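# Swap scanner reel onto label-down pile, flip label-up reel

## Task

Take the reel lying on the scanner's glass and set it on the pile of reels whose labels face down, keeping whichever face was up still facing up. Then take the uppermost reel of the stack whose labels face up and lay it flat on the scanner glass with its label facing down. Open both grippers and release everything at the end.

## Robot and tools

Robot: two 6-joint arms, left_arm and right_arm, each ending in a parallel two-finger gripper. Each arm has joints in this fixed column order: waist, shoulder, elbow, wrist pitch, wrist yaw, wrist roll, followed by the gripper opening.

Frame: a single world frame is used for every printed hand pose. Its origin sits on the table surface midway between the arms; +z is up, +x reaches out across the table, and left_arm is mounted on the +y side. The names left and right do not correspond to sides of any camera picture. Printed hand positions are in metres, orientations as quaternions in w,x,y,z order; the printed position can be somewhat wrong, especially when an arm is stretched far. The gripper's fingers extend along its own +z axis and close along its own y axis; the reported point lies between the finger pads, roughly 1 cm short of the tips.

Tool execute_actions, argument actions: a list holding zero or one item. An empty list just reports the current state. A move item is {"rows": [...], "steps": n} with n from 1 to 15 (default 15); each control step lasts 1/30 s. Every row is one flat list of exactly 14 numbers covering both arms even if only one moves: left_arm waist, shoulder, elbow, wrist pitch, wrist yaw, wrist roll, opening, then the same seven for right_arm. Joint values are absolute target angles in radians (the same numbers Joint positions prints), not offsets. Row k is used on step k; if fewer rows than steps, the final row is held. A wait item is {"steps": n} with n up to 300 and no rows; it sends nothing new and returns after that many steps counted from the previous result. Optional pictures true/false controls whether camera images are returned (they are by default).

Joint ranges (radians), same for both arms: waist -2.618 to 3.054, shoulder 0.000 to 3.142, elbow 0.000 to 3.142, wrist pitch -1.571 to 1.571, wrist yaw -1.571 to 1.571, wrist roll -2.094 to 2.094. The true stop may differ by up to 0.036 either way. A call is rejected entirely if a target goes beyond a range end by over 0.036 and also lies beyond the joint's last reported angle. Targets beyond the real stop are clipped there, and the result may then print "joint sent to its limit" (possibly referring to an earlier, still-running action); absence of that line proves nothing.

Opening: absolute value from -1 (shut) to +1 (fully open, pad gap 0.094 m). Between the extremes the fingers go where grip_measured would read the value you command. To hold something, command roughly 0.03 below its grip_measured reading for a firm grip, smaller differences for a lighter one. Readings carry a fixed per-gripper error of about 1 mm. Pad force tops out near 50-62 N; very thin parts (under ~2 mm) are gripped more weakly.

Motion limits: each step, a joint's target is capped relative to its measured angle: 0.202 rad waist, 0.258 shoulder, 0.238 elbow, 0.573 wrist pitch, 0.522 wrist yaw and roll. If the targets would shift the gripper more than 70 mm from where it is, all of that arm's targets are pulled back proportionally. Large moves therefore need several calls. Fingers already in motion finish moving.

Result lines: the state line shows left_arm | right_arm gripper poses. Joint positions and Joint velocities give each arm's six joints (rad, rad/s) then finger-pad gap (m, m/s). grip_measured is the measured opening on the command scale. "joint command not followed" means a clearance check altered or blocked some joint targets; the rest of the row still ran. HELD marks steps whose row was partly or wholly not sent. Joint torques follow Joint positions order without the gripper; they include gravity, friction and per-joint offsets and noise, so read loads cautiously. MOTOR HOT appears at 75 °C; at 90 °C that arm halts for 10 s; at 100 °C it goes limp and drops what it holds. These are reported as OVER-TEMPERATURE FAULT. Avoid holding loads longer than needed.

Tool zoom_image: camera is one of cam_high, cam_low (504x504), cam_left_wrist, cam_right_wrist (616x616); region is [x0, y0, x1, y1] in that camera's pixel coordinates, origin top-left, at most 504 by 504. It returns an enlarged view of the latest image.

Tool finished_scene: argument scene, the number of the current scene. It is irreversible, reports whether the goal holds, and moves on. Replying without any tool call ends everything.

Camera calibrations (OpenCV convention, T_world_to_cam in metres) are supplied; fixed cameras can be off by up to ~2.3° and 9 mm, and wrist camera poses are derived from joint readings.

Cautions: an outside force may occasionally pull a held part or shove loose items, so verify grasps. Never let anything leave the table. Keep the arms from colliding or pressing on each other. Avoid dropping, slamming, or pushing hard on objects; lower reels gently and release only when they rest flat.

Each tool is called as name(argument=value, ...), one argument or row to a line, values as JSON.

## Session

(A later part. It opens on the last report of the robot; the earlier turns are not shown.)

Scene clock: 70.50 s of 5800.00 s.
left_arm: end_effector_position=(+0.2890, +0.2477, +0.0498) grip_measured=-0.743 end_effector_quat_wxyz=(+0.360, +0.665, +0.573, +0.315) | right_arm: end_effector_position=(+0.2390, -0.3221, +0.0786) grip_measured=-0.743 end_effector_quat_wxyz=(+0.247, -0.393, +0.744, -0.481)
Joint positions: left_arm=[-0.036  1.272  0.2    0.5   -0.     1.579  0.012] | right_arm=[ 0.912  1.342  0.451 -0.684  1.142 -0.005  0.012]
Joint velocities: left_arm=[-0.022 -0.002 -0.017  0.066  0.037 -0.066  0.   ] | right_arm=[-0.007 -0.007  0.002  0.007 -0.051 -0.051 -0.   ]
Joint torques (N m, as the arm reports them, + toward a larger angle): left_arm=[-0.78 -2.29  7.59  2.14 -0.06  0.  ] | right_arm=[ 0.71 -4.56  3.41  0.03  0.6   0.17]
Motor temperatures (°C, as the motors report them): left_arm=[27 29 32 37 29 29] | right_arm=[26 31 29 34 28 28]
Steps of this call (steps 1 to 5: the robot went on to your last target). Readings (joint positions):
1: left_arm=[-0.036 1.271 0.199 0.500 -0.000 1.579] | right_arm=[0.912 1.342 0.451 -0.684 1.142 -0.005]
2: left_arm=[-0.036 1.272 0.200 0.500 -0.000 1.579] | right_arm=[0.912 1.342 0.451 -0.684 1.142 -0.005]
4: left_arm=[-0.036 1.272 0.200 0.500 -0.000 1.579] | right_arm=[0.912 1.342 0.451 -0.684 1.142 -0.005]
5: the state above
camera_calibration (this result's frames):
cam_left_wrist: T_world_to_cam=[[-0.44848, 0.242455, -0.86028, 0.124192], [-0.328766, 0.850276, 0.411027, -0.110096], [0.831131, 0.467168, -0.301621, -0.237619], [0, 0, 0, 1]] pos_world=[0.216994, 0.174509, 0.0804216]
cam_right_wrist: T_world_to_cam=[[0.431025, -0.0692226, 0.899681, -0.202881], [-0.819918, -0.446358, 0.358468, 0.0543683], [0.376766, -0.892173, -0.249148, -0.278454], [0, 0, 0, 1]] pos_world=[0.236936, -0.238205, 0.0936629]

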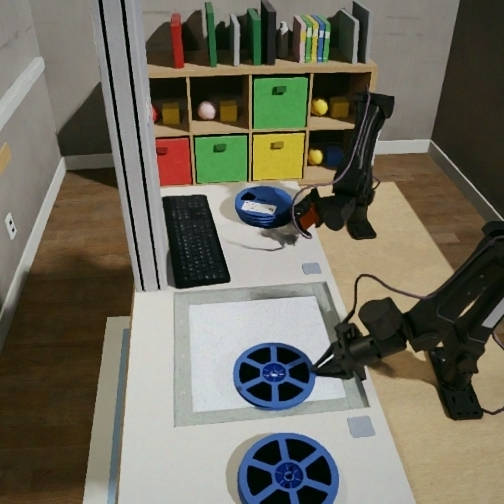

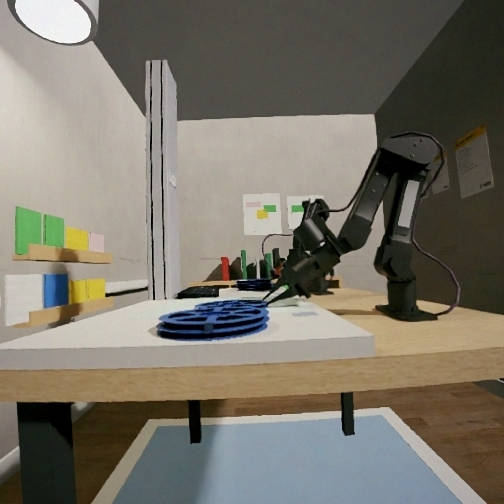

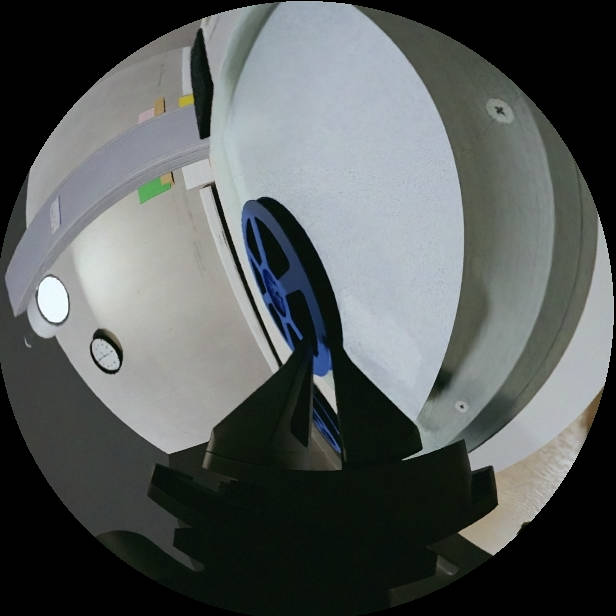

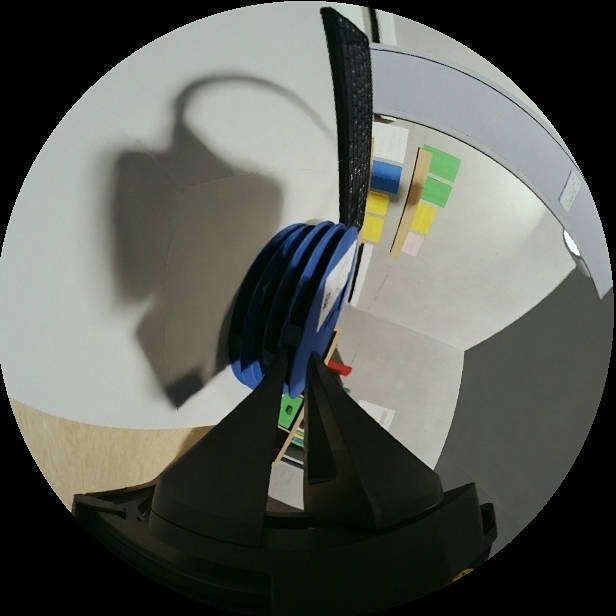

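execute_actions(
  actions=[
    {"rows":[[-0.046,1.291,0.229,0.51,-0.005,1.578,-0.745,0.910,1.340,0.445,-0.680,1.159,0.008,-0.745],[-0.046,1.294,0.231,0.51,-0.005,1.578,-0.745,0.902,1.352,0.445,-0.670,1.159,0.008,-0.745],[-0.046,1.298,0.233,0.51,-0.005,1.578,-0.745,0.899,1.358,0.445,-0.662,1.159,0.008,-0.745],[-0.046,1.302,0.236,0.51,-0.005,1.578,-0.745,0.896,1.364,0.445,-0.656,1.159,0.008,-0.745],[-0.046,1.306,0.239,0.51,-0.005,1.578,-0.745,0.892,1.370,0.445,-0.651,1.159,0.008,-0.745],[-0.046,1.310,0.242,0.51,-0.005,1.578,-0.745,0.887,1.375,0.445,-0.647,1.159,0.008,-0.745],[-0.046,1.314,0.245,0.51,-0.005,1.578,-0.745,0.881,1.378,0.445,-0.645,1.159,0.008,-0.745],[-0.046,1.318,0.247,0.51,-0.005,1.578,-0.745,0.874,1.380,0.445,-0.645,1.159,0.008,-0.745],[-0.046,1.322,0.250,0.51,-0.005,1.578,-0.745,0.867,1.380,0.445,-0.645,1.159,0.008,-0.745],[-0.046,1.325,0.252,0.51,-0.005,1.578,-0.745,0.860,1.380,0.445,-0.645,1.159,0.008,-0.745],[-0.046,1.328,0.254,0.51,-0.005,1.578,-0.745,0.853,1.380,0.445,-0.645,1.159,0.008,-0.745],[-0.046,1.330,0.255,0.51,-0.005,1.578,-0.745,0.846,1.380,0.445,-0.645,1.159,0.008,-0.745],[-0.046,1.331,0.256,0.51,-0.005,1.578,-0.745,0.839,1.380,0.445,-0.645,1.159,0.008,-0.745],[-0.046,1.331,0.256,0.51,-0.005,1.578,-0.745,0.832,1.380,0.445,-0.645,1.159,0.008,-0.745],[-0.046,1.331,0.256,0.51,-0.005,1.578,-0.745,0.825,1.380,0.445,-0.645,1.159,0.008,-0.745]],"steps":15},
  ],
  pictures=false,
)

execute_actions(
  actions=[
    {"rows":[[-0.046,1.331,0.256,0.51,-0.005,1.578,-0.745,0.818,1.380,0.445,-0.645,1.159,0.008,-0.745],[-0.046,1.331,0.256,0.51,-0.005,1.578,-0.745,0.811,1.380,0.445,-0.645,1.159,0.008,-0.745],[-0.046,1.331,0.256,0.51,-0.005,1.578,-0.745,0.805,1.380,0.445,-0.645,1.159,0.008,-0.745],[-0.046,1.331,0.256,0.51,-0.005,1.578,-0.745,0.799,1.380,0.445,-0.645,1.159,0.008,-0.745],[-0.046,1.331,0.256,0.51,-0.005,1.578,-0.745,0.794,1.380,0.445,-0.645,1.159,0.008,-0.745],[-0.046,1.331,0.256,0.51,-0.005,1.578,-0.745,0.790,1.380,0.445,-0.645,1.159,0.008,-0.745],[-0.046,1.331,0.256,0.51,-0.005,1.578,-0.745,0.787,1.380,0.445,-0.645,1.159,0.008,-0.745],[-0.046,1.331,0.256,0.51,-0.005,1.578,-0.745,0.785,1.380,0.445,-0.645,1.159,0.008,-0.745],[-0.046,1.331,0.256,0.51,-0.005,1.578,-0.745,0.784,1.380,0.445,-0.645,1.159,0.008,-0.745]],"steps":12},
  ],
)

zoom_image(
  camera="cam_right_wrist",
  region=[210, 205, 390, 425],
)

zoom_image(
  camera="cam_left_wrist",
  region=[250, 260, 390, 400],
)

zoom_image(
  camera="cam_low",
  region=[220, 250, 330, 320],
)

zoom_image(
  camera="cam_high",
  region=[210, 160, 330, 260],
)

Scene clock: 91.40 s of 5800.00 s.
left_arm: end_effector_position=(+0.2946, +0.2469, +0.0467) grip_measured=-0.743 end_effector_quat_wxyz=(+0.355, +0.668, +0.576, +0.311) | right_arm: end_effector_position=(+0.2425, -0.3355, +0.0742) grip_measured=-0.743 end_effector_quat_wxyz=(+0.229, -0.369, +0.756, -0.490)
Joint positions: left_arm=[-0.036  1.315  0.226  0.5   -0.     1.579  0.012] | right_arm=[ 0.845  1.373  0.451 -0.66   1.142 -0.005  0.012]
Joint velocities: left_arm=[-0.007  0.012 -0.012 -0.022 -0.022 -0.081 -0.   ] | right_arm=[-0.203 -0.007 -0.007  0.051 -0.022  0.022  0.   ]
Joint torques (N m, as the arm reports them, + toward a larger angle): left_arm=[-0.79 -2.92  7.62  2.1  -0.07 -0.01] | right_arm=[-0.49 -2.05  3.46  0.22  0.62  0.19]
Motor temperatures (°C, as the motors report them): left_arm=[27 28 33 38 29 29] | right_arm=[26 32 28 33 28 28]
Steps of this call (steps 1 to 15: the robot went on to your last target; steps 16 to 90: nothing new was sent; then 17.40 s passed at rest; steps 91 to 105: all 15 steps of this action). Readings (joint positions):
91: left_arm=[-0.036 1.272 0.200 0.500 -0.000 1.579] | right_arm=[0.912 1.342 0.451 -0.685 1.142 -0.005]
92: left_arm=[-0.036 1.272 0.200 0.500 -0.000 1.579] | right_arm=[0.912 1.342 0.451 -0.685 1.142 -0.005]
94: left_arm=[-0.036 1.274 0.200 0.500 -0.000 1.579] | right_arm=[0.910 1.346 0.451 -0.681 1.142 -0.005]
98: left_arm=[-0.036 1.295 0.214 0.500 -0.000 1.579] | right_arm=[0.893 1.368 0.451 -0.668 1.142 -0.005]
105: the state above

Scene clock: 91.80 s of 5800.00 s.
left_arm: end_effector_position=(+0.2946, +0.2469, +0.0467) grip_measured=-0.743 end_effector_quat_wxyz=(+0.355, +0.668, +0.576, +0.311) | right_arm: end_effector_position=(+0.2437, -0.3469, +0.0741) grip_measured=-0.743 end_effector_quat_wxyz=(+0.217, -0.349, +0.766, -0.495)
Joint positions: left_arm=[-0.036  1.315  0.226  0.5   -0.     1.579  0.012] | right_arm=[ 0.794  1.373  0.451 -0.658  1.142 -0.005  0.012]
Joint velocities: left_arm=[-0.002 -0.002  0.002 -0.022  0.022  0.022 -0.   ] | right_arm=[-0.002  0.002  0.002  0.007  0.007 -0.051  0.001]
Joint torques (N m, as the arm reports them, + toward a larger angle): left_arm=[-0.62 -2.74  7.66  2.1  -0.05 -0.01] | right_arm=[-0.73 -2.11  3.39  0.23  0.58  0.19]
Motor temperatures (°C, as the motors report them): left_arm=[27 28 33 38 29 29] | right_arm=[26 32 28 33 28 28]
Steps of this call (steps 1 to 12: all 12 steps of this action). Readings (joint positions):
1: left_arm=[-0.036 1.315 0.226 0.500 -0.000 1.579] | right_arm=[0.838 1.373 0.451 -0.660 1.142 -0.005]
2: left_arm=[-0.036 1.315 0.226 0.500 -0.000 1.579] | right_arm=[0.831 1.373 0.451 -0.660 1.142 -0.005]
4: left_arm=[-0.036 1.315 0.226 0.500 -0.000 1.579] | right_arm=[0.817 1.373 0.451 -0.659 1.142 -0.005]
8: left_arm=[-0.036 1.315 0.226 0.500 -0.000 1.579] | right_arm=[0.798 1.373 0.451 -0.659 1.142 -0.005]
12: the state above
camera_calibration (this result's frames):
cam_left_wrist: T_world_to_cam=[[-0.462388, 0.244419, -0.852324, 0.127473], [-0.322031, 0.849325, 0.418262, -0.108402], [0.826132, 0.467874, -0.314008, -0.240954], [0, 0, 0, 1]] pos_world=[0.223093, 0.173648, 0.0783271]
cam_right_wrist: T_world_to_cam=[[0.422836, -0.116743, 0.898655, -0.21703], [-0.865656, -0.34536, 0.362444, 0.0946544], [0.268047, -0.931181, -0.24709, -0.290627], [0, 0, 0, 1]] pos_world=[0.251608, -0.263273, 0.0889169]

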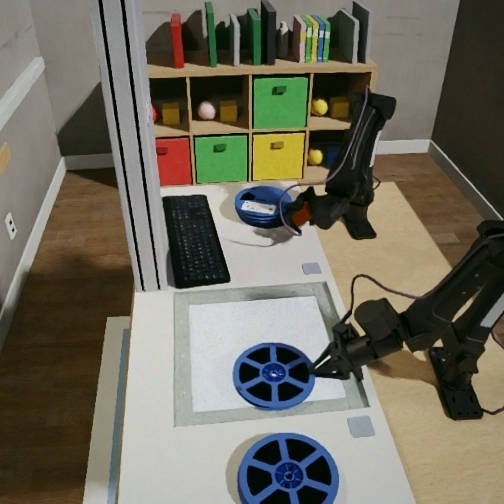

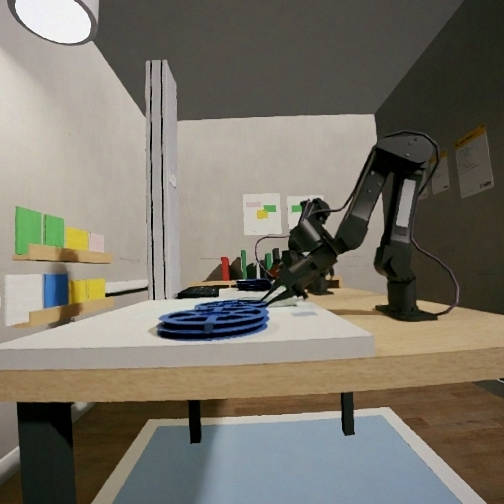

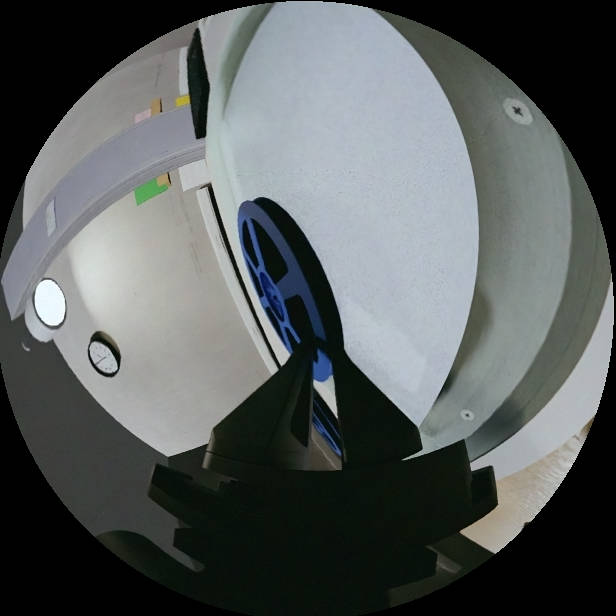

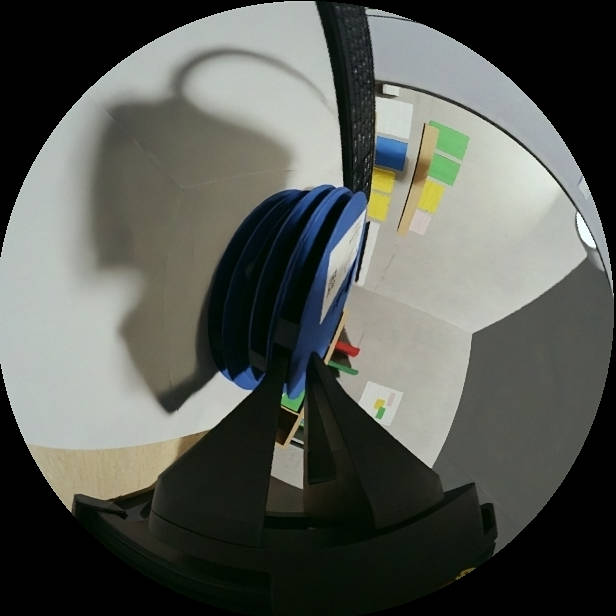

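Region (210, 205, 390, 425) of cam_right_wrist's 616x616 image, scaled by 2.291, with more detail than that image has; it fills the left 412 columns of this view, and the rest is white.

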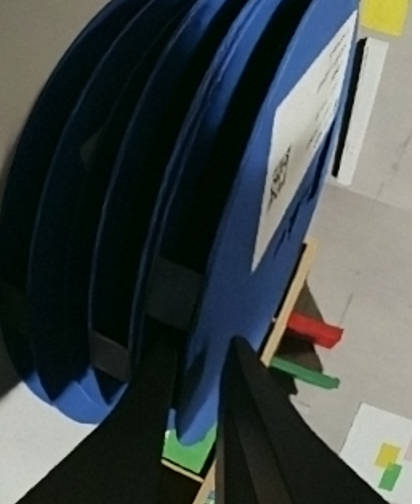

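Region (250, 260, 390, 400) of cam_left_wrist's 616x616 image, scaled by 3.600, with more detail than that image has.

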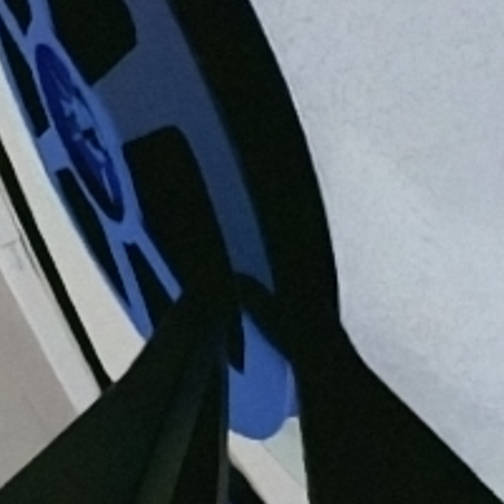

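Region (220, 250, 330, 320) of cam_low's 504x504 image, scaled by 4.582, with more detail than that image has; it fills the top 321 rows of this view, and the rest is white.

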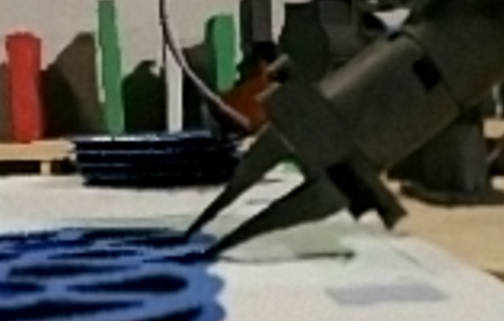

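Region (210, 160, 330, 260) of cam_high's 504x504 image, scaled by 4.200, with more detail than that image has.

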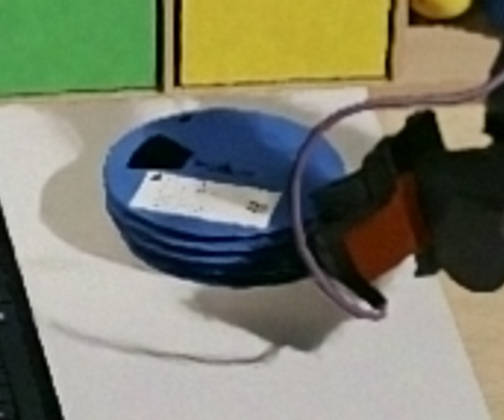

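execute_actions(
  actions=[
    {"rows":[[-0.046,1.305,0.256,0.51,-0.005,1.578,-0.76,0.788,1.365,0.465,-0.662,1.162,0.008,-0.76],[-0.046,1.287,0.256,0.51,-0.005,1.578,-0.78,0.79,1.352,0.479,-0.670,1.165,0.008,-0.78],[-0.046,1.284,0.256,0.510,-0.005,1.578,-0.79,0.79,1.351,0.479,-0.673,1.166,0.008,-0.79],[-0.046,1.282,0.256,0.510,-0.005,1.578,-0.80,0.79,1.350,0.480,-0.677,1.171,0.008,-0.80],[-0.046,1.278,0.257,0.511,-0.005,1.578,-0.805,0.79,1.348,0.481,-0.681,1.178,0.008,-0.81],[-0.046,1.273,0.257,0.511,-0.005,1.578,-0.81,0.79,1.346,0.483,-0.687,1.185,0.008,-0.82],[-0.046,1.266,0.258,0.512,-0.005,1.578,-0.815,0.79,1.343,0.485,-0.693,1.193,0.008,-0.83],[-0.046,1.258,0.259,0.513,-0.005,1.578,-0.822,0.79,1.340,0.488,-0.700,1.203,0.008,-0.84],[-0.046,1.249,0.260,0.514,-0.005,1.578,-0.83,0.79,1.336,0.491,-0.708,1.212,0.008,-0.85],[-0.046,1.239,0.261,0.515,-0.005,1.578,-0.84,0.79,1.332,0.494,-0.716,1.223,0.008,-0.86],[-0.046,1.229,0.262,0.516,-0.005,1.578,-0.85,0.79,1.328,0.497,-0.724,1.234,0.008,-0.87],[-0.046,1.217,0.263,0.517,-0.005,1.578,-0.86,0.79,1.323,0.501,-0.733,1.245,0.008,-0.88],[-0.046,1.205,0.265,0.519,-0.005,1.578,-0.87,0.79,1.318,0.505,-0.741,1.256,0.008,-0.888],[-0.046,1.194,0.266,0.520,-0.005,1.578,-0.88,0.79,1.313,0.509,-0.749,1.267,0.008,-0.896],[-0.046,1.182,0.267,0.521,-0.005,1.578,-0.89,0.79,1.308,0.512,-0.757,1.278,0.008,-0.904]],"steps":15},
  ],
  pictures=false,
)

execute_actions(
  actions=[
    {"rows":[[-0.046,1.170,0.269,0.523,-0.005,1.578,-0.90,0.79,1.303,0.516,-0.765,1.288,0.008,-0.911],[-0.046,1.158,0.270,0.524,-0.005,1.578,-0.908,0.79,1.298,0.520,-0.772,1.297,0.008,-0.918],[-0.046,1.148,0.271,0.525,-0.005,1.578,-0.916,0.79,1.294,0.523,-0.778,1.305,0.008,-0.925],[-0.046,1.138,0.272,0.526,-0.005,1.578,-0.924,0.79,1.290,0.526,-0.784,1.312,0.008,-0.931],[-0.046,1.129,0.273,0.527,-0.005,1.578,-0.931,0.79,1.286,0.529,-0.788,1.319,0.008,-0.937],[-0.046,1.121,0.274,0.528,-0.005,1.578,-0.938,0.79,1.283,0.532,-0.792,1.324,0.008,-0.943],[-0.046,1.114,0.275,0.529,-0.005,1.578,-0.945,0.79,1.280,0.534,-0.795,1.327,0.008,-0.948],[-0.046,1.109,0.275,0.529,-0.005,1.578,-0.952,0.79,1.278,0.536,-0.796,1.329,0.008,-0.954],[-0.046,1.105,0.276,0.530,-0.005,1.578,-0.96,0.79,1.276,0.537,-0.797,1.33,0.008,-0.96],[-0.046,1.103,0.276,0.53,-0.005,1.578,-0.968,0.79,1.275,0.538,-0.797,1.33,0.008,-0.968],[-0.046,1.102,0.276,0.53,-0.005,1.578,-0.976,0.79,1.275,0.538,-0.797,1.33,0.008,-0.976],[-0.046,1.102,0.276,0.53,-0.005,1.578,-0.985,0.79,1.275,0.538,-0.797,1.33,0.008,-0.985],[-0.046,1.102,0.276,0.53,-0.005,1.578,-1,0.79,1.275,0.538,-0.797,1.33,0.008,-1],[-0.046,1.102,0.276,0.533,-0.005,1.578,-1,0.79,1.275,0.538,-0.797,1.333,0.008,-1],[-0.046,1.102,0.277,0.536,-0.005,1.578,-1,0.79,1.275,0.538,-0.80,1.336,0.008,-1]],"steps":15},
  ],
  pictures=false,
)

execute_actions(
  actions=[
    {"rows":[[-0.046,1.102,0.279,0.539,-0.005,1.578,-1,0.79,1.273,0.540,-0.808,1.339,0.008,-1],[-0.046,1.102,0.283,0.542,-0.005,1.578,-1,0.79,1.269,0.544,-0.820,1.342,0.008,-1],[-0.046,1.102,0.288,0.545,-0.005,1.578,-1,0.79,1.262,0.551,-0.836,1.345,0.008,-1],[-0.046,1.102,0.295,0.548,-0.005,1.578,-1,0.79,1.253,0.561,-0.855,1.348,0.008,-1],[-0.046,1.102,0.303,0.55,-0.005,1.578,-1,0.79,1.243,0.571,-0.875,1.35,0.008,-1],[-0.046,1.102,0.311,0.55,-0.005,1.578,-1,0.79,1.232,0.581,-0.894,1.35,0.008,-1],[-0.046,1.102,0.318,0.55,-0.005,1.578,-1,0.79,1.223,0.590,-0.910,1.35,0.008,-1],[-0.046,1.102,0.324,0.55,-0.005,1.578,-1,0.79,1.216,0.598,-0.921,1.35,0.008,-1],[-0.046,1.102,0.328,0.55,-0.005,1.578,-1,0.79,1.212,0.602,-0.928,1.35,0.008,-1],[-0.046,1.102,0.33,0.55,-0.005,1.578,-1,0.79,1.21,0.604,-0.93,1.35,0.008,-1]],"steps":13},
  ],
)

zoom_image(
  camera="cam_high",
  region=[200, 150, 400, 420],
)

zoom_image(
  camera="cam_low",
  region=[180, 220, 330, 320],
)

Scene clock: 121.30 s of 5800.00 s.
left_arm: end_effector_position=(+0.2996, +0.2462, +0.0725) grip_measured=-0.883 end_effector_quat_wxyz=(+0.382, +0.653, +0.563, +0.334) | right_arm: end_effector_position=(+0.2463, -0.3497, +0.0929) grip_measured=-0.898 end_effector_quat_wxyz=(+0.225, -0.344, +0.751, -0.517)
Joint positions: left_arm=[-0.036  1.233  0.228  0.499 -0.     1.579  0.005] | right_arm=[ 0.794  1.339  0.474 -0.72   1.197 -0.005  0.005]
Joint velocities: left_arm=[ 0.012 -0.32   0.032  0.037 -0.037 -0.037 -0.008] | right_arm=[-0.012 -0.159  0.125 -0.198  0.256 -0.022 -0.007]
Joint torques (N m, as the arm reports them, + toward a larger angle): left_arm=[-0.74 -6.09  8.86  2.32 -0.07 -0.05] | right_arm=[-0.31 -4.63  5.91  0.01  0.81  0.2 ]
Motor temperatures (°C, as the motors report them): left_arm=[27 28 34 39 28 29] | right_arm=[27 31 28 32 28 28]
Steps of this call (steps 1 to 15: the robot went on to your last target; steps 16 to 90: nothing new was sent; then 26.00 s passed at rest; steps 91 to 105: all 15 steps of this action). Readings (joint positions):
91: left_arm=[-0.036 1.315 0.226 0.500 -0.000 1.579] | right_arm=[0.794 1.373 0.451 -0.658 1.142 -0.005]
92: left_arm=[-0.036 1.315 0.226 0.500 -0.000 1.579] | right_arm=[0.794 1.373 0.451 -0.658 1.142 -0.005]
94: left_arm=[-0.036 1.315 0.226 0.500 -0.000 1.579] | right_arm=[0.794 1.373 0.451 -0.661 1.142 -0.005]
98: left_arm=[-0.036 1.307 0.226 0.499 -0.000 1.579] | right_arm=[0.794 1.371 0.451 -0.673 1.147 -0.005]
105: the state above

Scene clock: 121.80 s of 5800.00 s.
left_arm: end_effector_position=(+0.3081, +0.2450, +0.1136) grip_measured=-0.973 end_effector_quat_wxyz=(+0.422, +0.627, +0.541, +0.369) | right_arm: end_effector_position=(+0.2506, -0.3525, +0.1203) grip_measured=-0.974 end_effector_quat_wxyz=(+0.242, -0.331, +0.729, -0.548)
Joint positions: left_arm=[-0.036  1.133  0.247  0.506 -0.     1.579  0.001] | right_arm=[ 0.794  1.297  0.506 -0.785  1.285 -0.005  0.001]
Joint velocities: left_arm=[ 0.012 -0.007 -0.007  0.022  0.007 -0.007 -0.   ] | right_arm=[-0.012 -0.007  0.012 -0.007  0.11  -0.11   0.   ]
Joint torques (N m, as the arm reports them, + toward a larger angle): left_arm=[-0.71 -5.67  8.75  2.48 -0.03 -0.01] | right_arm=[-0.23 -4.52  6.29  0.07  0.87  0.18]
Motor temperatures (°C, as the motors report them): left_arm=[27 28 34 39 28 29] | right_arm=[27 31 28 32 28 28]
Steps of this call (steps 1 to 15: all 15 steps of this action). Readings (joint positions):
1: left_arm=[-0.036 1.221 0.230 0.499 -0.000 1.579] | right_arm=[0.794 1.333 0.479 -0.726 1.207 -0.005]
2: left_arm=[-0.036 1.210 0.233 0.499 -0.000 1.579] | right_arm=[0.794 1.328 0.483 -0.733 1.217 -0.005]
4: left_arm=[-0.036 1.186 0.239 0.500 -0.000 1.579] | right_arm=[0.794 1.319 0.490 -0.747 1.236 -0.005]
8: left_arm=[-0.036 1.149 0.245 0.504 -0.000 1.579] | right_arm=[0.794 1.304 0.500 -0.770 1.266 -0.005]
15: the state above

Scene clock: 122.23 s of 5800.00 s.
left_arm: end_effector_position=(+0.3200, +0.2433, +0.1365) grip_measured=-0.973 end_effector_quat_wxyz=(+0.438, +0.616, +0.530, +0.384) | right_arm: end_effector_position=(+0.2520, -0.3515, +0.1467) grip_measured=-0.974 end_effector_quat_wxyz=(+0.252, -0.324, +0.729, -0.547)
Joint positions: left_arm=[-0.036  1.133  0.297  0.509 -0.     1.579  0.001] | right_arm=[ 0.794  1.23   0.575 -0.898  1.293 -0.005  0.001]
Joint velocities: left_arm=[-0.022 -0.017  0.022 -0.022 -0.081 -0.022 -0.   ] | right_arm=[ 0.007 -0.017 -0.002 -0.125 -0.066 -0.007  0.   ]
Joint torques (N m, as the arm reports them, + toward a larger angle): left_arm=[-0.8  -6.03  8.78  2.59 -0.09  0.01] | right_arm=[-0.22 -4.15  6.26  0.06  0.96  0.19]
Motor temperatures (°C, as the motors report them): left_arm=[27 28 34 39 28 29] | right_arm=[26 31 28 32 28 28]
Steps of this call (steps 1 to 13: all 13 steps of this action). Readings (joint positions):
1: left_arm=[-0.036 1.133 0.247 0.506 -0.000 1.579] | right_arm=[0.794 1.297 0.506 -0.787 1.286 -0.005]
2: left_arm=[-0.036 1.133 0.247 0.507 -0.000 1.579] | right_arm=[0.794 1.297 0.506 -0.791 1.288 -0.005]
4: left_arm=[-0.036 1.133 0.249 0.507 -0.000 1.579] | right_arm=[0.794 1.291 0.511 -0.808 1.289 -0.005]
8: left_arm=[-0.036 1.133 0.276 0.507 -0.000 1.579] | right_arm=[0.794 1.254 0.546 -0.861 1.289 -0.005]
13: the state above
camera_calibration (this result's frames):
cam_left_wrist: T_world_to_cam=[[-0.227025, 0.211562, -0.950632, 0.162686], [-0.414444, 0.862334, 0.290887, -0.0909225], [0.881303, 0.460023, -0.108091, -0.275928], [0, 0, 0, 1]] pos_world=[0.242428, 0.170921, 0.151278]
cam_right_wrist: T_world_to_cam=[[0.301092, -0.0425183, 0.952647, -0.237422], [-0.907661, -0.319097, 0.272633, 0.107013], [0.292394, -0.946768, -0.13467, -0.307365], [0, 0, 0, 1]] pos_world=[0.258489, -0.266951, 0.155612]

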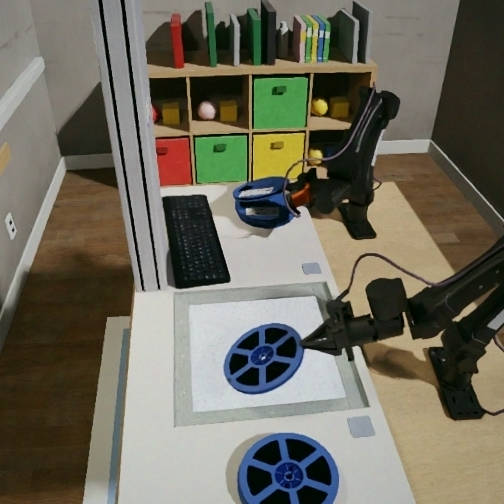

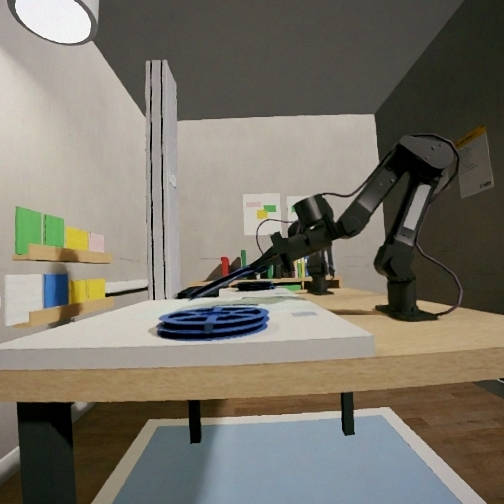

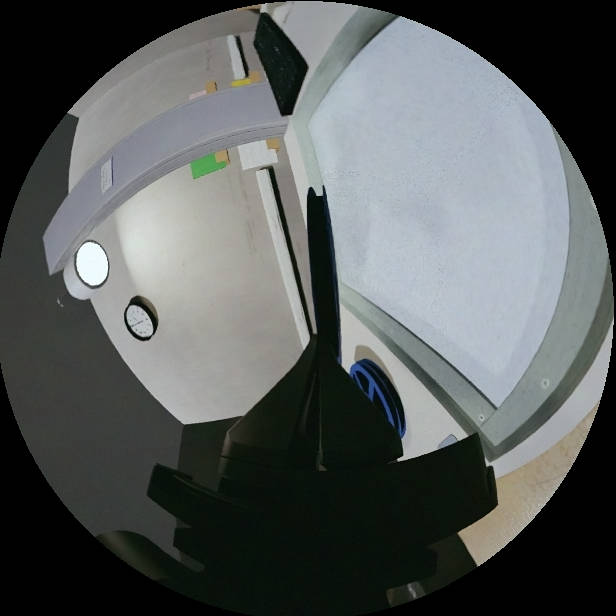

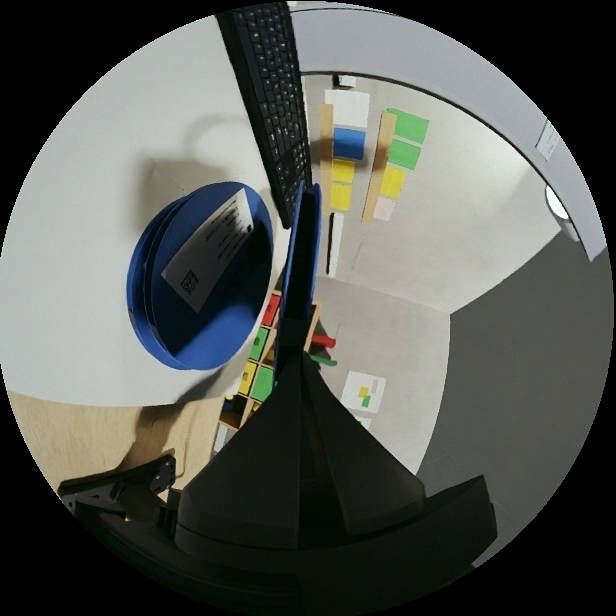

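Region (200, 150, 400, 420) of cam_high's 504x504 image, scaled by 1.867, with more detail than that image has; it fills the left 373 columns of this view, and the rest is white.

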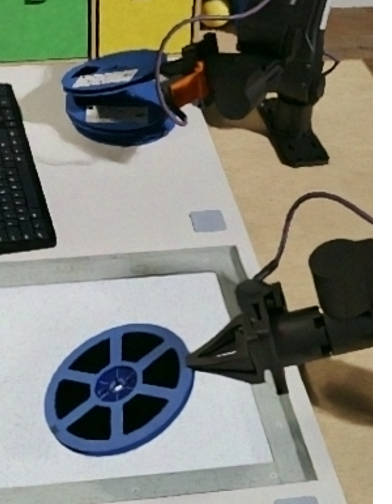

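Region (180, 220, 330, 320) of cam_low's 504x504 image, scaled by 3.360, with more detail than that image has.

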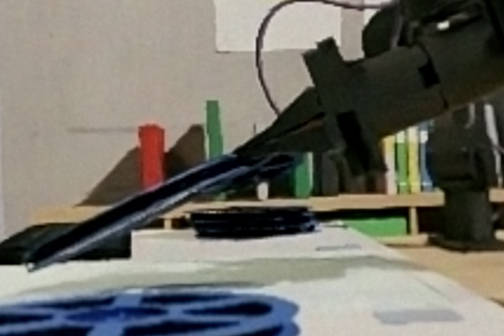

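execute_actions(
  actions=[],
)

Scene clock: 127.03 s of 5800.00 s.
left_arm: end_effector_position=(+0.3201, +0.2433, +0.1367) grip_measured=-0.973 end_effector_quat_wxyz=(+0.439, +0.615, +0.530, +0.384) | right_arm: end_effector_position=(+0.2501, -0.3537, +0.1467) grip_measured=-0.974 end_effector_quat_wxyz=(+0.243, -0.331, +0.726, -0.551)
Joint positions: left_arm=[-0.036  1.133  0.298  0.51  -0.     1.579  0.001] | right_arm=[ 0.794  1.23   0.575 -0.922  1.293 -0.005  0.001]
Joint velocities: left_arm=[-0.002 -0.022 -0.007  0.022 -0.037  0.007 -0.   ] | right_arm=[-0.017  0.002  0.002  0.022  0.022 -0.066  0.   ]
Joint torques (N m, as the arm reports them, + toward a larger angle): left_arm=[-0.69 -5.78  9.01  2.61 -0.08 -0.03] | right_arm=[-0.34 -4.14  6.38  0.04  0.95  0.19]
Motor temperatures (°C, as the motors report them): left_arm=[27 29 35 40 28 29] | right_arm=[26 31 29 32 28 28]
Steps of this call (steps 1 to 30: the robot went on to your last target; steps 31 to 90: nothing new was sent; then 1.80 s passed at rest). Readings (joint positions):
1: left_arm=[-0.036 1.133 0.298 0.510 -0.000 1.579] | right_arm=[0.794 1.230 0.575 -0.902 1.293 -0.005]
2: left_arm=[-0.036 1.133 0.298 0.510 -0.000 1.579] | right_arm=[0.794 1.230 0.575 -0.907 1.293 -0.005]
4: left_arm=[-0.036 1.133 0.298 0.510 -0.000 1.579] | right_arm=[0.794 1.230 0.575 -0.913 1.293 -0.005]
8: left_arm=[-0.036 1.133 0.298 0.510 -0.000 1.579] | right_arm=[0.794 1.230 0.575 -0.919 1.293 -0.005]
90: the state above
All arms were judged still, so your last target was given up. Only a new action makes them travel on or press farther. Fingers that are still opening or closing keep moving.
camera_calibration (this result's frames):
cam_left_wrist: T_world_to_cam=[[-0.226307, 0.211461, -0.950826, 0.162783], [-0.414664, 0.862365, 0.290482, -0.0908188], [0.881385, 0.460011, -0.107474, -0.276101], [0, 0, 0, 1]] pos_world=[0.242531, 0.170906, 0.151486]
cam_right_wrist: T_world_to_cam=[[0.316498, -0.0251632, 0.94826, -0.233994], [-0.903077, -0.313932, 0.293086, 0.102247], [0.290314, -0.949112, -0.122083, -0.311017], [0, 0, 0, 1]] pos_world=[0.256688, -0.26898, 0.15395]

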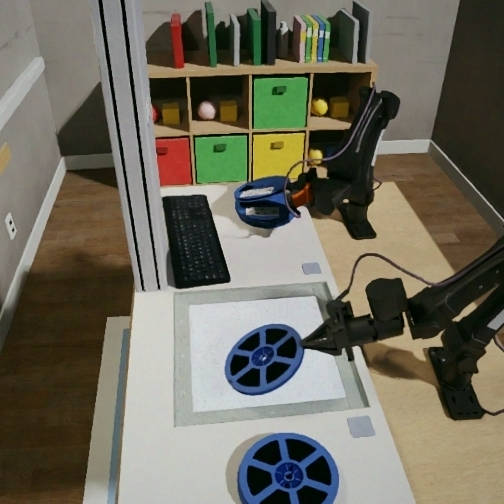

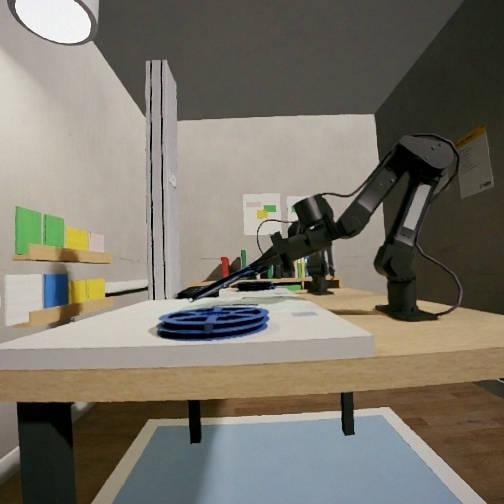

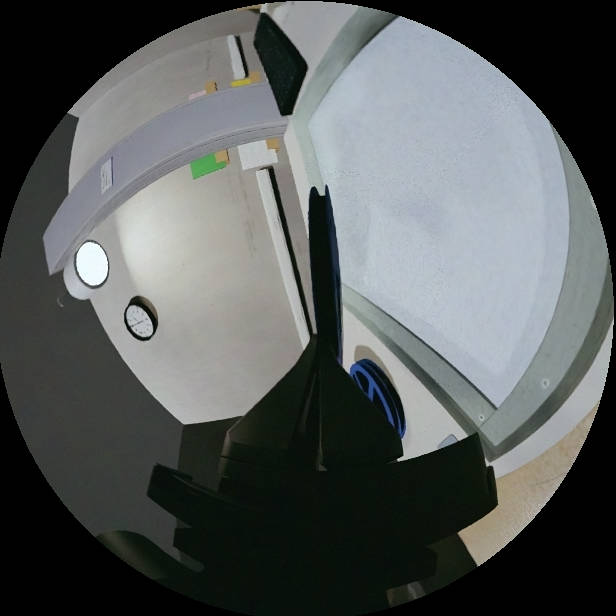

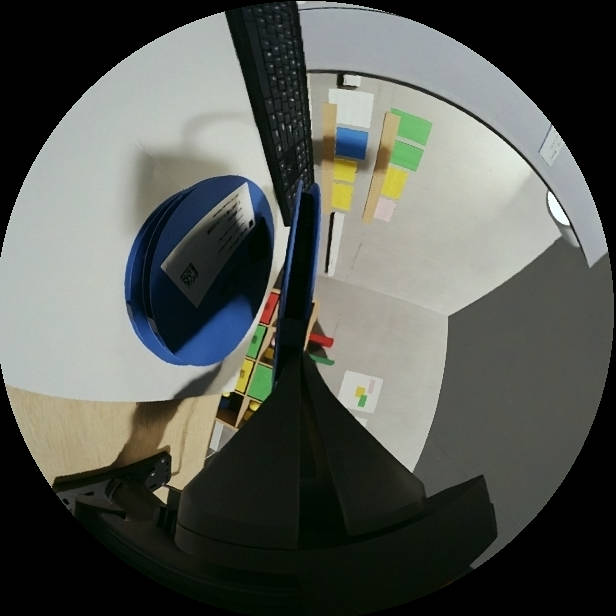

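execute_actions(
  actions=[
    {"rows":[[-0.040,1.106,0.331,0.55,-0.005,1.578,-1,0.801,1.210,0.606,-0.931,1.35,0.008,-1],[-0.036,1.111,0.333,0.55,-0.005,1.578,-1,0.804,1.209,0.614,-0.935,1.35,0.008,-1],[-0.036,1.115,0.336,0.55,-0.005,1.578,-1,0.808,1.209,0.626,-0.941,1.35,0.008,-1],[-0.036,1.119,0.341,0.55,-0.005,1.578,-1,0.815,1.208,0.643,-0.950,1.35,0.008,-1],[-0.036,1.124,0.346,0.55,-0.005,1.578,-1,0.823,1.207,0.665,-0.961,1.35,0.008,-1],[-0.035,1.128,0.353,0.55,-0.005,1.578,-1,0.833,1.205,0.691,-0.974,1.348,0.008,-1],[-0.032,1.132,0.360,0.55,-0.005,1.578,-1,0.845,1.204,0.721,-0.989,1.342,0.008,-1],[-0.028,1.136,0.368,0.55,-0.005,1.578,-1,0.858,1.202,0.755,-1.006,1.331,0.008,-1],[-0.022,1.141,0.377,0.55,-0.005,1.578,-1,0.873,1.200,0.792,-1.025,1.317,0.008,-1],[-0.014,1.145,0.386,0.55,-0.005,1.578,-1,0.889,1.198,0.832,-1.045,1.298,0.008,-1],[-0.005,1.145,0.394,0.55,-0.005,1.578,-1,0.907,1.196,0.874,-1.066,1.276,0.008,-1],[0.006,1.145,0.403,0.55,-0.005,1.578,-1,0.926,1.193,0.919,-1.089,1.250,0.008,-1],[0.019,1.145,0.411,0.55,-0.005,1.578,-1,0.946,1.191,0.965,-1.112,1.220,0.008,-1],[0.032,1.145,0.418,0.55,-0.005,1.578,-1,0.968,1.189,1.012,-1.136,1.187,0.008,-1],[0.048,1.145,0.425,0.55,-0.005,1.578,-1,0.990,1.186,1.060,-1.160,1.151,0.008,-1]],"steps":15},
  ],
  pictures=false,
)

execute_actions(
  actions=[
    {"rows":[[0.064,1.145,0.430,0.55,-0.005,1.578,-1,1.014,1.183,1.108,-1.184,1.112,0.008,-1],[0.082,1.146,0.435,0.55,-0.005,1.578,-1,1.038,1.181,1.155,-1.208,1.070,0.008,-1],[0.100,1.147,0.438,0.55,-0.005,1.578,-1,1.063,1.179,1.201,-1.231,1.025,0.008,-1],[0.120,1.148,0.440,0.55,-0.005,1.578,-1,1.088,1.176,1.246,-1.254,0.979,0.008,-1],[0.140,1.150,0.441,0.55,-0.005,1.578,-1,1.114,1.174,1.288,-1.275,0.930,0.008,-1],[0.161,1.153,0.441,0.55,-0.005,1.578,-1,1.141,1.172,1.328,-1.295,0.880,0.008,-1],[0.183,1.155,0.441,0.55,-0.005,1.578,-1,1.167,1.170,1.365,-1.314,0.829,0.008,-1],[0.205,1.158,0.441,0.55,-0.005,1.578,-1,1.194,1.168,1.399,-1.331,0.776,0.008,-1],[0.227,1.161,0.441,0.55,-0.005,1.578,-1,1.220,1.167,1.429,-1.346,0.723,0.008,-1],[0.250,1.165,0.441,0.55,-0.005,1.578,-1,1.247,1.165,1.455,-1.359,0.670,0.008,-1],[0.272,1.169,0.441,0.55,-0.005,1.578,-1,1.273,1.164,1.477,-1.370,0.617,0.008,-1],[0.294,1.173,0.441,0.55,-0.005,1.578,-1,1.298,1.163,1.494,-1.379,0.564,0.008,-1],[0.316,1.177,0.441,0.55,-0.005,1.578,-1,1.323,1.163,1.506,-1.385,0.511,0.008,-1],[0.338,1.181,0.441,0.55,-0.005,1.578,-1,1.347,1.162,1.514,-1.389,0.460,0.008,-1],[0.359,1.185,0.441,0.55,-0.005,1.578,-1,1.371,1.162,1.516,-1.39,0.410,0.008,-1]],"steps":15},
  ],
  pictures=false,
)

execute_actions(
  actions=[
    {"rows":[[0.379,1.189,0.441,0.55,-0.005,1.578,-1,1.393,1.162,1.516,-1.39,0.361,0.008,-1],[0.399,1.193,0.441,0.55,-0.005,1.578,-1,1.415,1.162,1.516,-1.39,0.315,0.008,-1],[0.417,1.197,0.441,0.55,-0.005,1.578,-1,1.435,1.162,1.516,-1.39,0.270,0.008,-1],[0.435,1.201,0.441,0.55,-0.005,1.578,-1,1.454,1.162,1.516,-1.39,0.228,0.008,-1],[0.451,1.205,0.441,0.55,-0.005,1.578,-1,1.472,1.162,1.516,-1.39,0.189,0.008,-1],[0.467,1.209,0.441,0.55,-0.005,1.578,-1,1.488,1.162,1.516,-1.39,0.153,0.008,-1],[0.480,1.212,0.441,0.55,-0.005,1.578,-1,1.503,1.162,1.516,-1.39,0.120,0.008,-1],[0.493,1.215,0.441,0.55,-0.005,1.578,-1,1.516,1.162,1.516,-1.39,0.090,0.008,-1],[0.504,1.217,0.441,0.55,-0.005,1.578,-1,1.528,1.162,1.516,-1.39,0.064,0.008,-1],[0.513,1.220,0.441,0.55,-0.005,1.578,-1,1.538,1.162,1.516,-1.39,0.042,0.008,-1],[0.521,1.222,0.441,0.55,-0.005,1.578,-1,1.546,1.162,1.516,-1.39,0.023,0.008,-1],[0.527,1.223,0.441,0.55,-0.005,1.578,-1,1.553,1.162,1.516,-1.39,0.009,0.008,-1],[0.531,1.224,0.441,0.55,-0.005,1.578,-1,1.557,1.162,1.516,-1.39,-0.002,0.008,-1],[0.534,1.225,0.441,0.55,-0.005,1.578,-1,1.560,1.162,1.516,-1.39,-0.008,0.008,-1],[0.535,1.225,0.441,0.55,-0.005,1.578,-1,1.561,1.162,1.516,-1.39,-0.01,0.008,-1]],"steps":15},
  ],
  pictures=false,
)

execute_actions(
  actions=[
    {"steps":8},
  ],
)

Scene clock: 153.13 s of 5800.00 s.
left_arm: end_effector_position=(+0.3367, +0.2333, +0.1705) grip_measured=-0.973 end_effector_quat_wxyz=(+0.476, +0.610, +0.504, +0.384) | right_arm: end_effector_position=(+0.2686, -0.2734, +0.2260) grip_measured=-0.974 end_effector_quat_wxyz=(+0.347, -0.339, +0.750, -0.448)
Joint positions: left_arm=[-0.021  1.148  0.385  0.506  0.075  1.579  0.001] | right_arm=[ 0.946  1.221  0.947 -1.074  1.196 -0.004  0.001]
Joint velocities: left_arm=[ 0.095  0.017  0.212  0.007  0.491 -0.051 -0.   ] | right_arm=[ 0.603 -0.095  1.355 -0.505 -0.637  0.022 -0.001]
Joint torques (N m, as the arm reports them, + toward a larger angle): left_arm=[ 4.76 -4.25  8.81  2.67 -1.93 -0.01] | right_arm=[ 0.57 -5.71  6.98  0.37  0.88  0.19]
Motor temperatures (°C, as the motors report them): left_arm=[27 29 36 43 28 29] | right_arm=[26 32 30 32 29 28]
Steps of this call (steps 1 to 90: nothing new was sent; then 22.60 s passed at rest; steps 91 to 105: all 15 steps of this action). Readings (joint positions):
91: left_arm=[-0.036 1.133 0.298 0.510 -0.000 1.579] | right_arm=[0.794 1.230 0.575 -0.922 1.293 -0.005]
92: left_arm=[-0.036 1.133 0.298 0.510 -0.000 1.579] | right_arm=[0.794 1.230 0.575 -0.923 1.293 -0.005]
94: left_arm=[-0.036 1.133 0.298 0.510 -0.000 1.579] | right_arm=[0.797 1.230 0.582 -0.932 1.292 -0.005]
98: left_arm=[-0.036 1.133 0.315 0.506 -0.000 1.579] | right_arm=[0.828 1.230 0.659 -0.970 1.285 -0.005]
105: the state above

Scene clock: 153.63 s of 5800.00 s.
left_arm: end_effector_position=(+0.3388, +0.3705, +0.1747) grip_measured=-0.973 end_effector_quat_wxyz=(+0.384, +0.503, +0.609, +0.478) | right_arm: end_effector_position=(+0.1601, -0.1405, +0.3032) grip_measured=-0.974 end_effector_quat_wxyz=(+0.371, -0.529, +0.761, -0.063)
Joint positions: left_arm=[0.318 1.167 0.409 0.508 0.01  1.587 0.001] | right_arm=[ 1.325  1.18   1.477 -1.345  0.597 -0.003  0.001]
Joint velocities: left_arm=[ 0.574  0.11  -0.012  0.037 -0.168  0.007  0.   ] | right_arm=[ 0.681 -0.027  0.232 -0.271 -1.443 -0.037  0.   ]
Joint torques (N m, as the arm reports them, + toward a larger angle): left_arm=[ 0.29 -3.45  9.13  2.62 -0.04 -0.08] | right_arm=[ 0.37 -3.56  6.2   0.85  0.41  0.16]
Motor temperatures (°C, as the motors report them): left_arm=[27 29 36 43 28 29] | right_arm=[26 32 30 32 29 28]
Steps of this call (steps 1 to 15: all 15 steps of this action). Readings (joint positions):
1: left_arm=[-0.014 1.148 0.391 0.506 0.088 1.580] | right_arm=[0.968 1.219 0.995 -1.094 1.172 -0.004]
2: left_arm=[-0.000 1.149 0.397 0.506 0.093 1.580] | right_arm=[0.991 1.216 1.044 -1.114 1.144 -0.004]
4: left_arm=[0.041 1.153 0.405 0.506 0.095 1.581] | right_arm=[1.040 1.210 1.139 -1.156 1.081 -0.004]
8: left_arm=[0.138 1.155 0.409 0.508 0.077 1.582] | right_arm=[1.144 1.198 1.310 -1.238 0.926 -0.003]
15: the state above

Scene clock: 154.13 s of 5800.00 s.
left_arm: end_effector_position=(+0.3160, +0.4475, +0.1572) grip_measured=-0.973 end_effector_quat_wxyz=(+0.317, +0.442, +0.672, +0.502) | right_arm: end_effector_position=(+0.0156, -0.1135, +0.2726) grip_measured=-0.974 end_effector_quat_wxyz=(-0.181, +0.694, -0.680, -0.151)
Joint positions: left_arm=[ 0.524  1.217  0.409  0.508 -0.005  1.587  0.001] | right_arm=[ 1.551  1.179  1.485 -1.404  0.05  -0.002  0.001]
Joint velocities: left_arm=[ 0.081  0.042  0.012 -0.007 -0.007 -0.007  0.001] | right_arm=[ 0.076  0.002 -0.012 -0.066 -0.476 -0.037 -0.001]
Joint torques (N m, as the arm reports them, + toward a larger angle): left_arm=[ 0.45 -3.82  9.08  2.62  0.02 -0.12] | right_arm=[ 0.44 -3.52  6.66  0.95  0.1   0.15]
Motor temperatures (°C, as the motors report them): left_arm=[27 29 36 43 28 29] | right_arm=[26 32 30 32 29 28]
Steps of this call (steps 1 to 15: all 15 steps of this action). Readings (joint positions):
1: left_arm=[0.338 1.172 0.409 0.508 0.008 1.587] | right_arm=[1.349 1.179 1.483 -1.354 0.548 -0.003]
2: left_arm=[0.358 1.176 0.409 0.508 0.006 1.587] | right_arm=[1.372 1.179 1.485 -1.361 0.500 -0.003]
4: left_arm=[0.397 1.185 0.409 0.508 0.004 1.587] | right_arm=[1.415 1.179 1.485 -1.375 0.405 -0.003]
8: left_arm=[0.463 1.203 0.409 0.508 -0.001 1.587] | right_arm=[1.487 1.179 1.485 -1.393 0.236 -0.002]
15: the state above

Scene clock: 154.40 s of 5800.00 s.
left_arm: end_effector_position=(+0.3155, +0.4485, +0.1569) grip_measured=-0.973 end_effector_quat_wxyz=(+0.316, +0.442, +0.673, +0.502) | right_arm: end_effector_position=(+0.0067, -0.1143, +0.2721) grip_measured=-0.974 end_effector_quat_wxyz=(-0.163, +0.699, -0.676, -0.166)
Joint positions: left_arm=[ 0.526  1.217  0.409  0.508 -0.005  1.587  0.001] | right_arm=[ 1.554  1.179  1.485 -1.406  0.004 -0.001  0.001]
Joint velocities: left_arm=[-0.022  0.027 -0.007 -0.007 -0.037  0.037 -0.   ] | right_arm=[-0.002 -0.002 -0.012 -0.081 -0.066  0.037  0.   ]
Joint torques (N m, as the arm reports them, + toward a larger angle): left_arm=[ 0.64 -3.6   8.97  2.63  0.01 -0.14] | right_arm=[ 0.69 -3.48  6.68  0.98 -0.04  0.16]
Motor temperatures (°C, as the motors report them): left_arm=[27 29 36 43 28 29] | right_arm=[26 32 30 32 29 28]
Steps of this call (steps 1 to 8: the robot went on to your last target). Readings (joint positions):
1: left_arm=[0.526 1.217 0.409 0.508 -0.005 1.587] | right_arm=[1.553 1.179 1.485 -1.404 0.037 -0.002]
2: left_arm=[0.526 1.217 0.409 0.508 -0.005 1.587] | right_arm=[1.554 1.179 1.485 -1.405 0.027 -0.002]
4: left_arm=[0.526 1.217 0.409 0.508 -0.005 1.587] | right_arm=[1.554 1.179 1.485 -1.406 0.015 -0.001]
8: the state above
camera_calibration (this result's frames):
cam_left_wrist: T_world_to_cam=[[-0.286213, 0.075604, -0.955179, 0.218031], [-0.817318, 0.501016, 0.28456, 0.0144961], [0.500074, 0.862129, -0.0816048, -0.428385], [0, 0, 0, 1]] pos_world=[0.288475, 0.345576, 0.169175]
cam_right_wrist: T_world_to_cam=[[0.977506, 0.18559, 0.100189, -0.0194335], [0.176668, -0.979993, 0.0916614, -0.107753], [0.115196, -0.0718995, -0.990737, 0.339983], [0, 0, 0, 1]] pos_world=[-0.00113175, -0.0775457, 0.348658]

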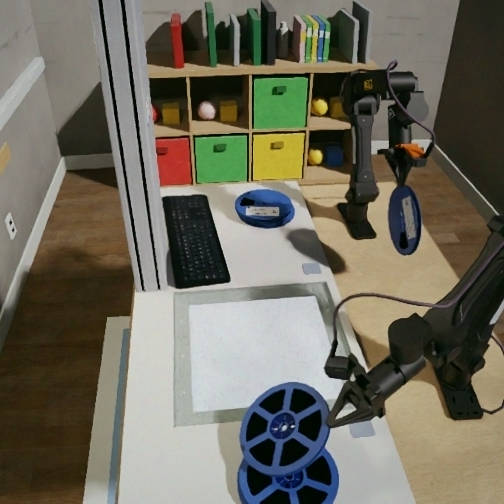

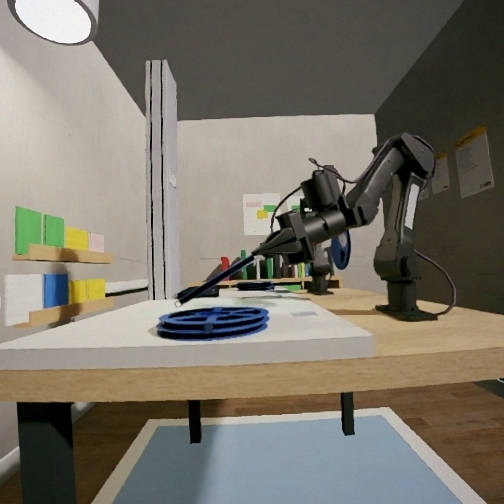

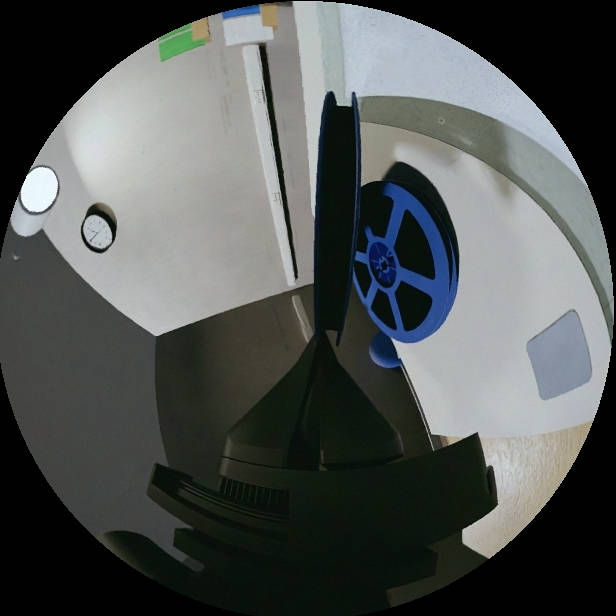

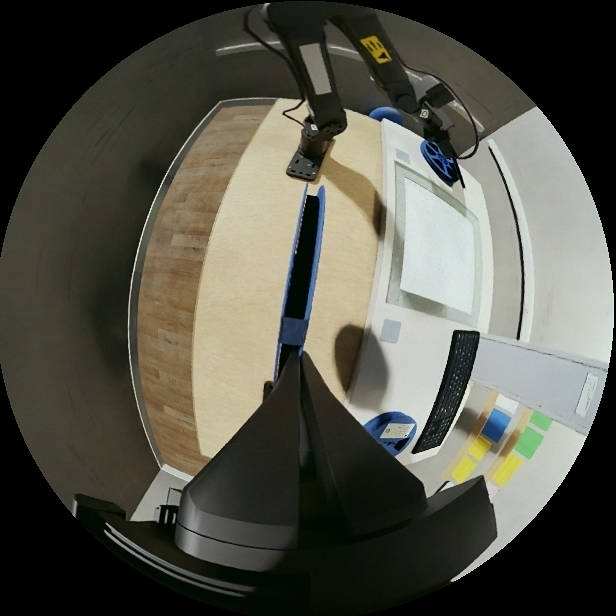

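zoom_image(
  camera="cam_high",
  region=[220, 360, 400, 504],
)

zoom_image(
  camera="cam_left_wrist",
  region=[270, 270, 390, 390],
)

zoom_image(
  camera="cam_low",
  region=[140, 220, 320, 350],
)

Region (220, 360, 400, 504) of cam_high's 504x504 image, scaled by 2.800, with more detail than that image has; it fills the top 403 rows of this view, and the rest is white.

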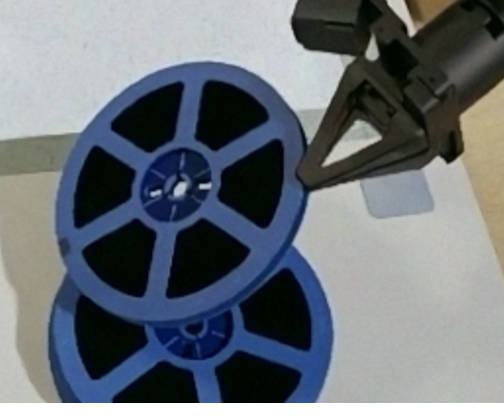

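Region (270, 270, 390, 390) of cam_left_wrist's 616x616 image, scaled by 4.200, with more detail than that image has.

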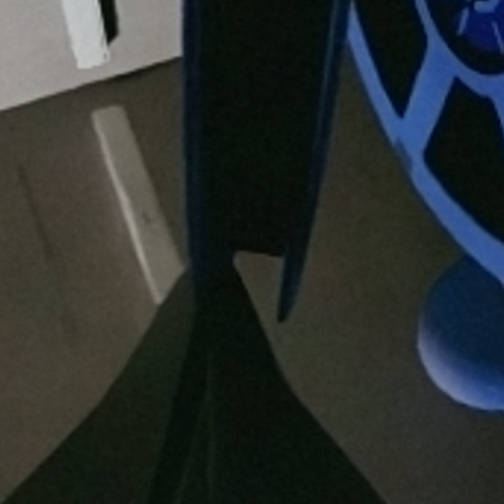

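Region (140, 220, 320, 350) of cam_low's 504x504 image, scaled by 2.800, with more detail than that image has.

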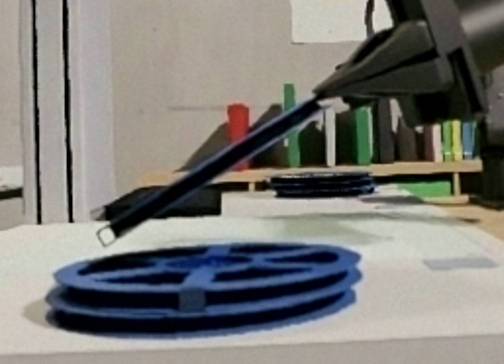

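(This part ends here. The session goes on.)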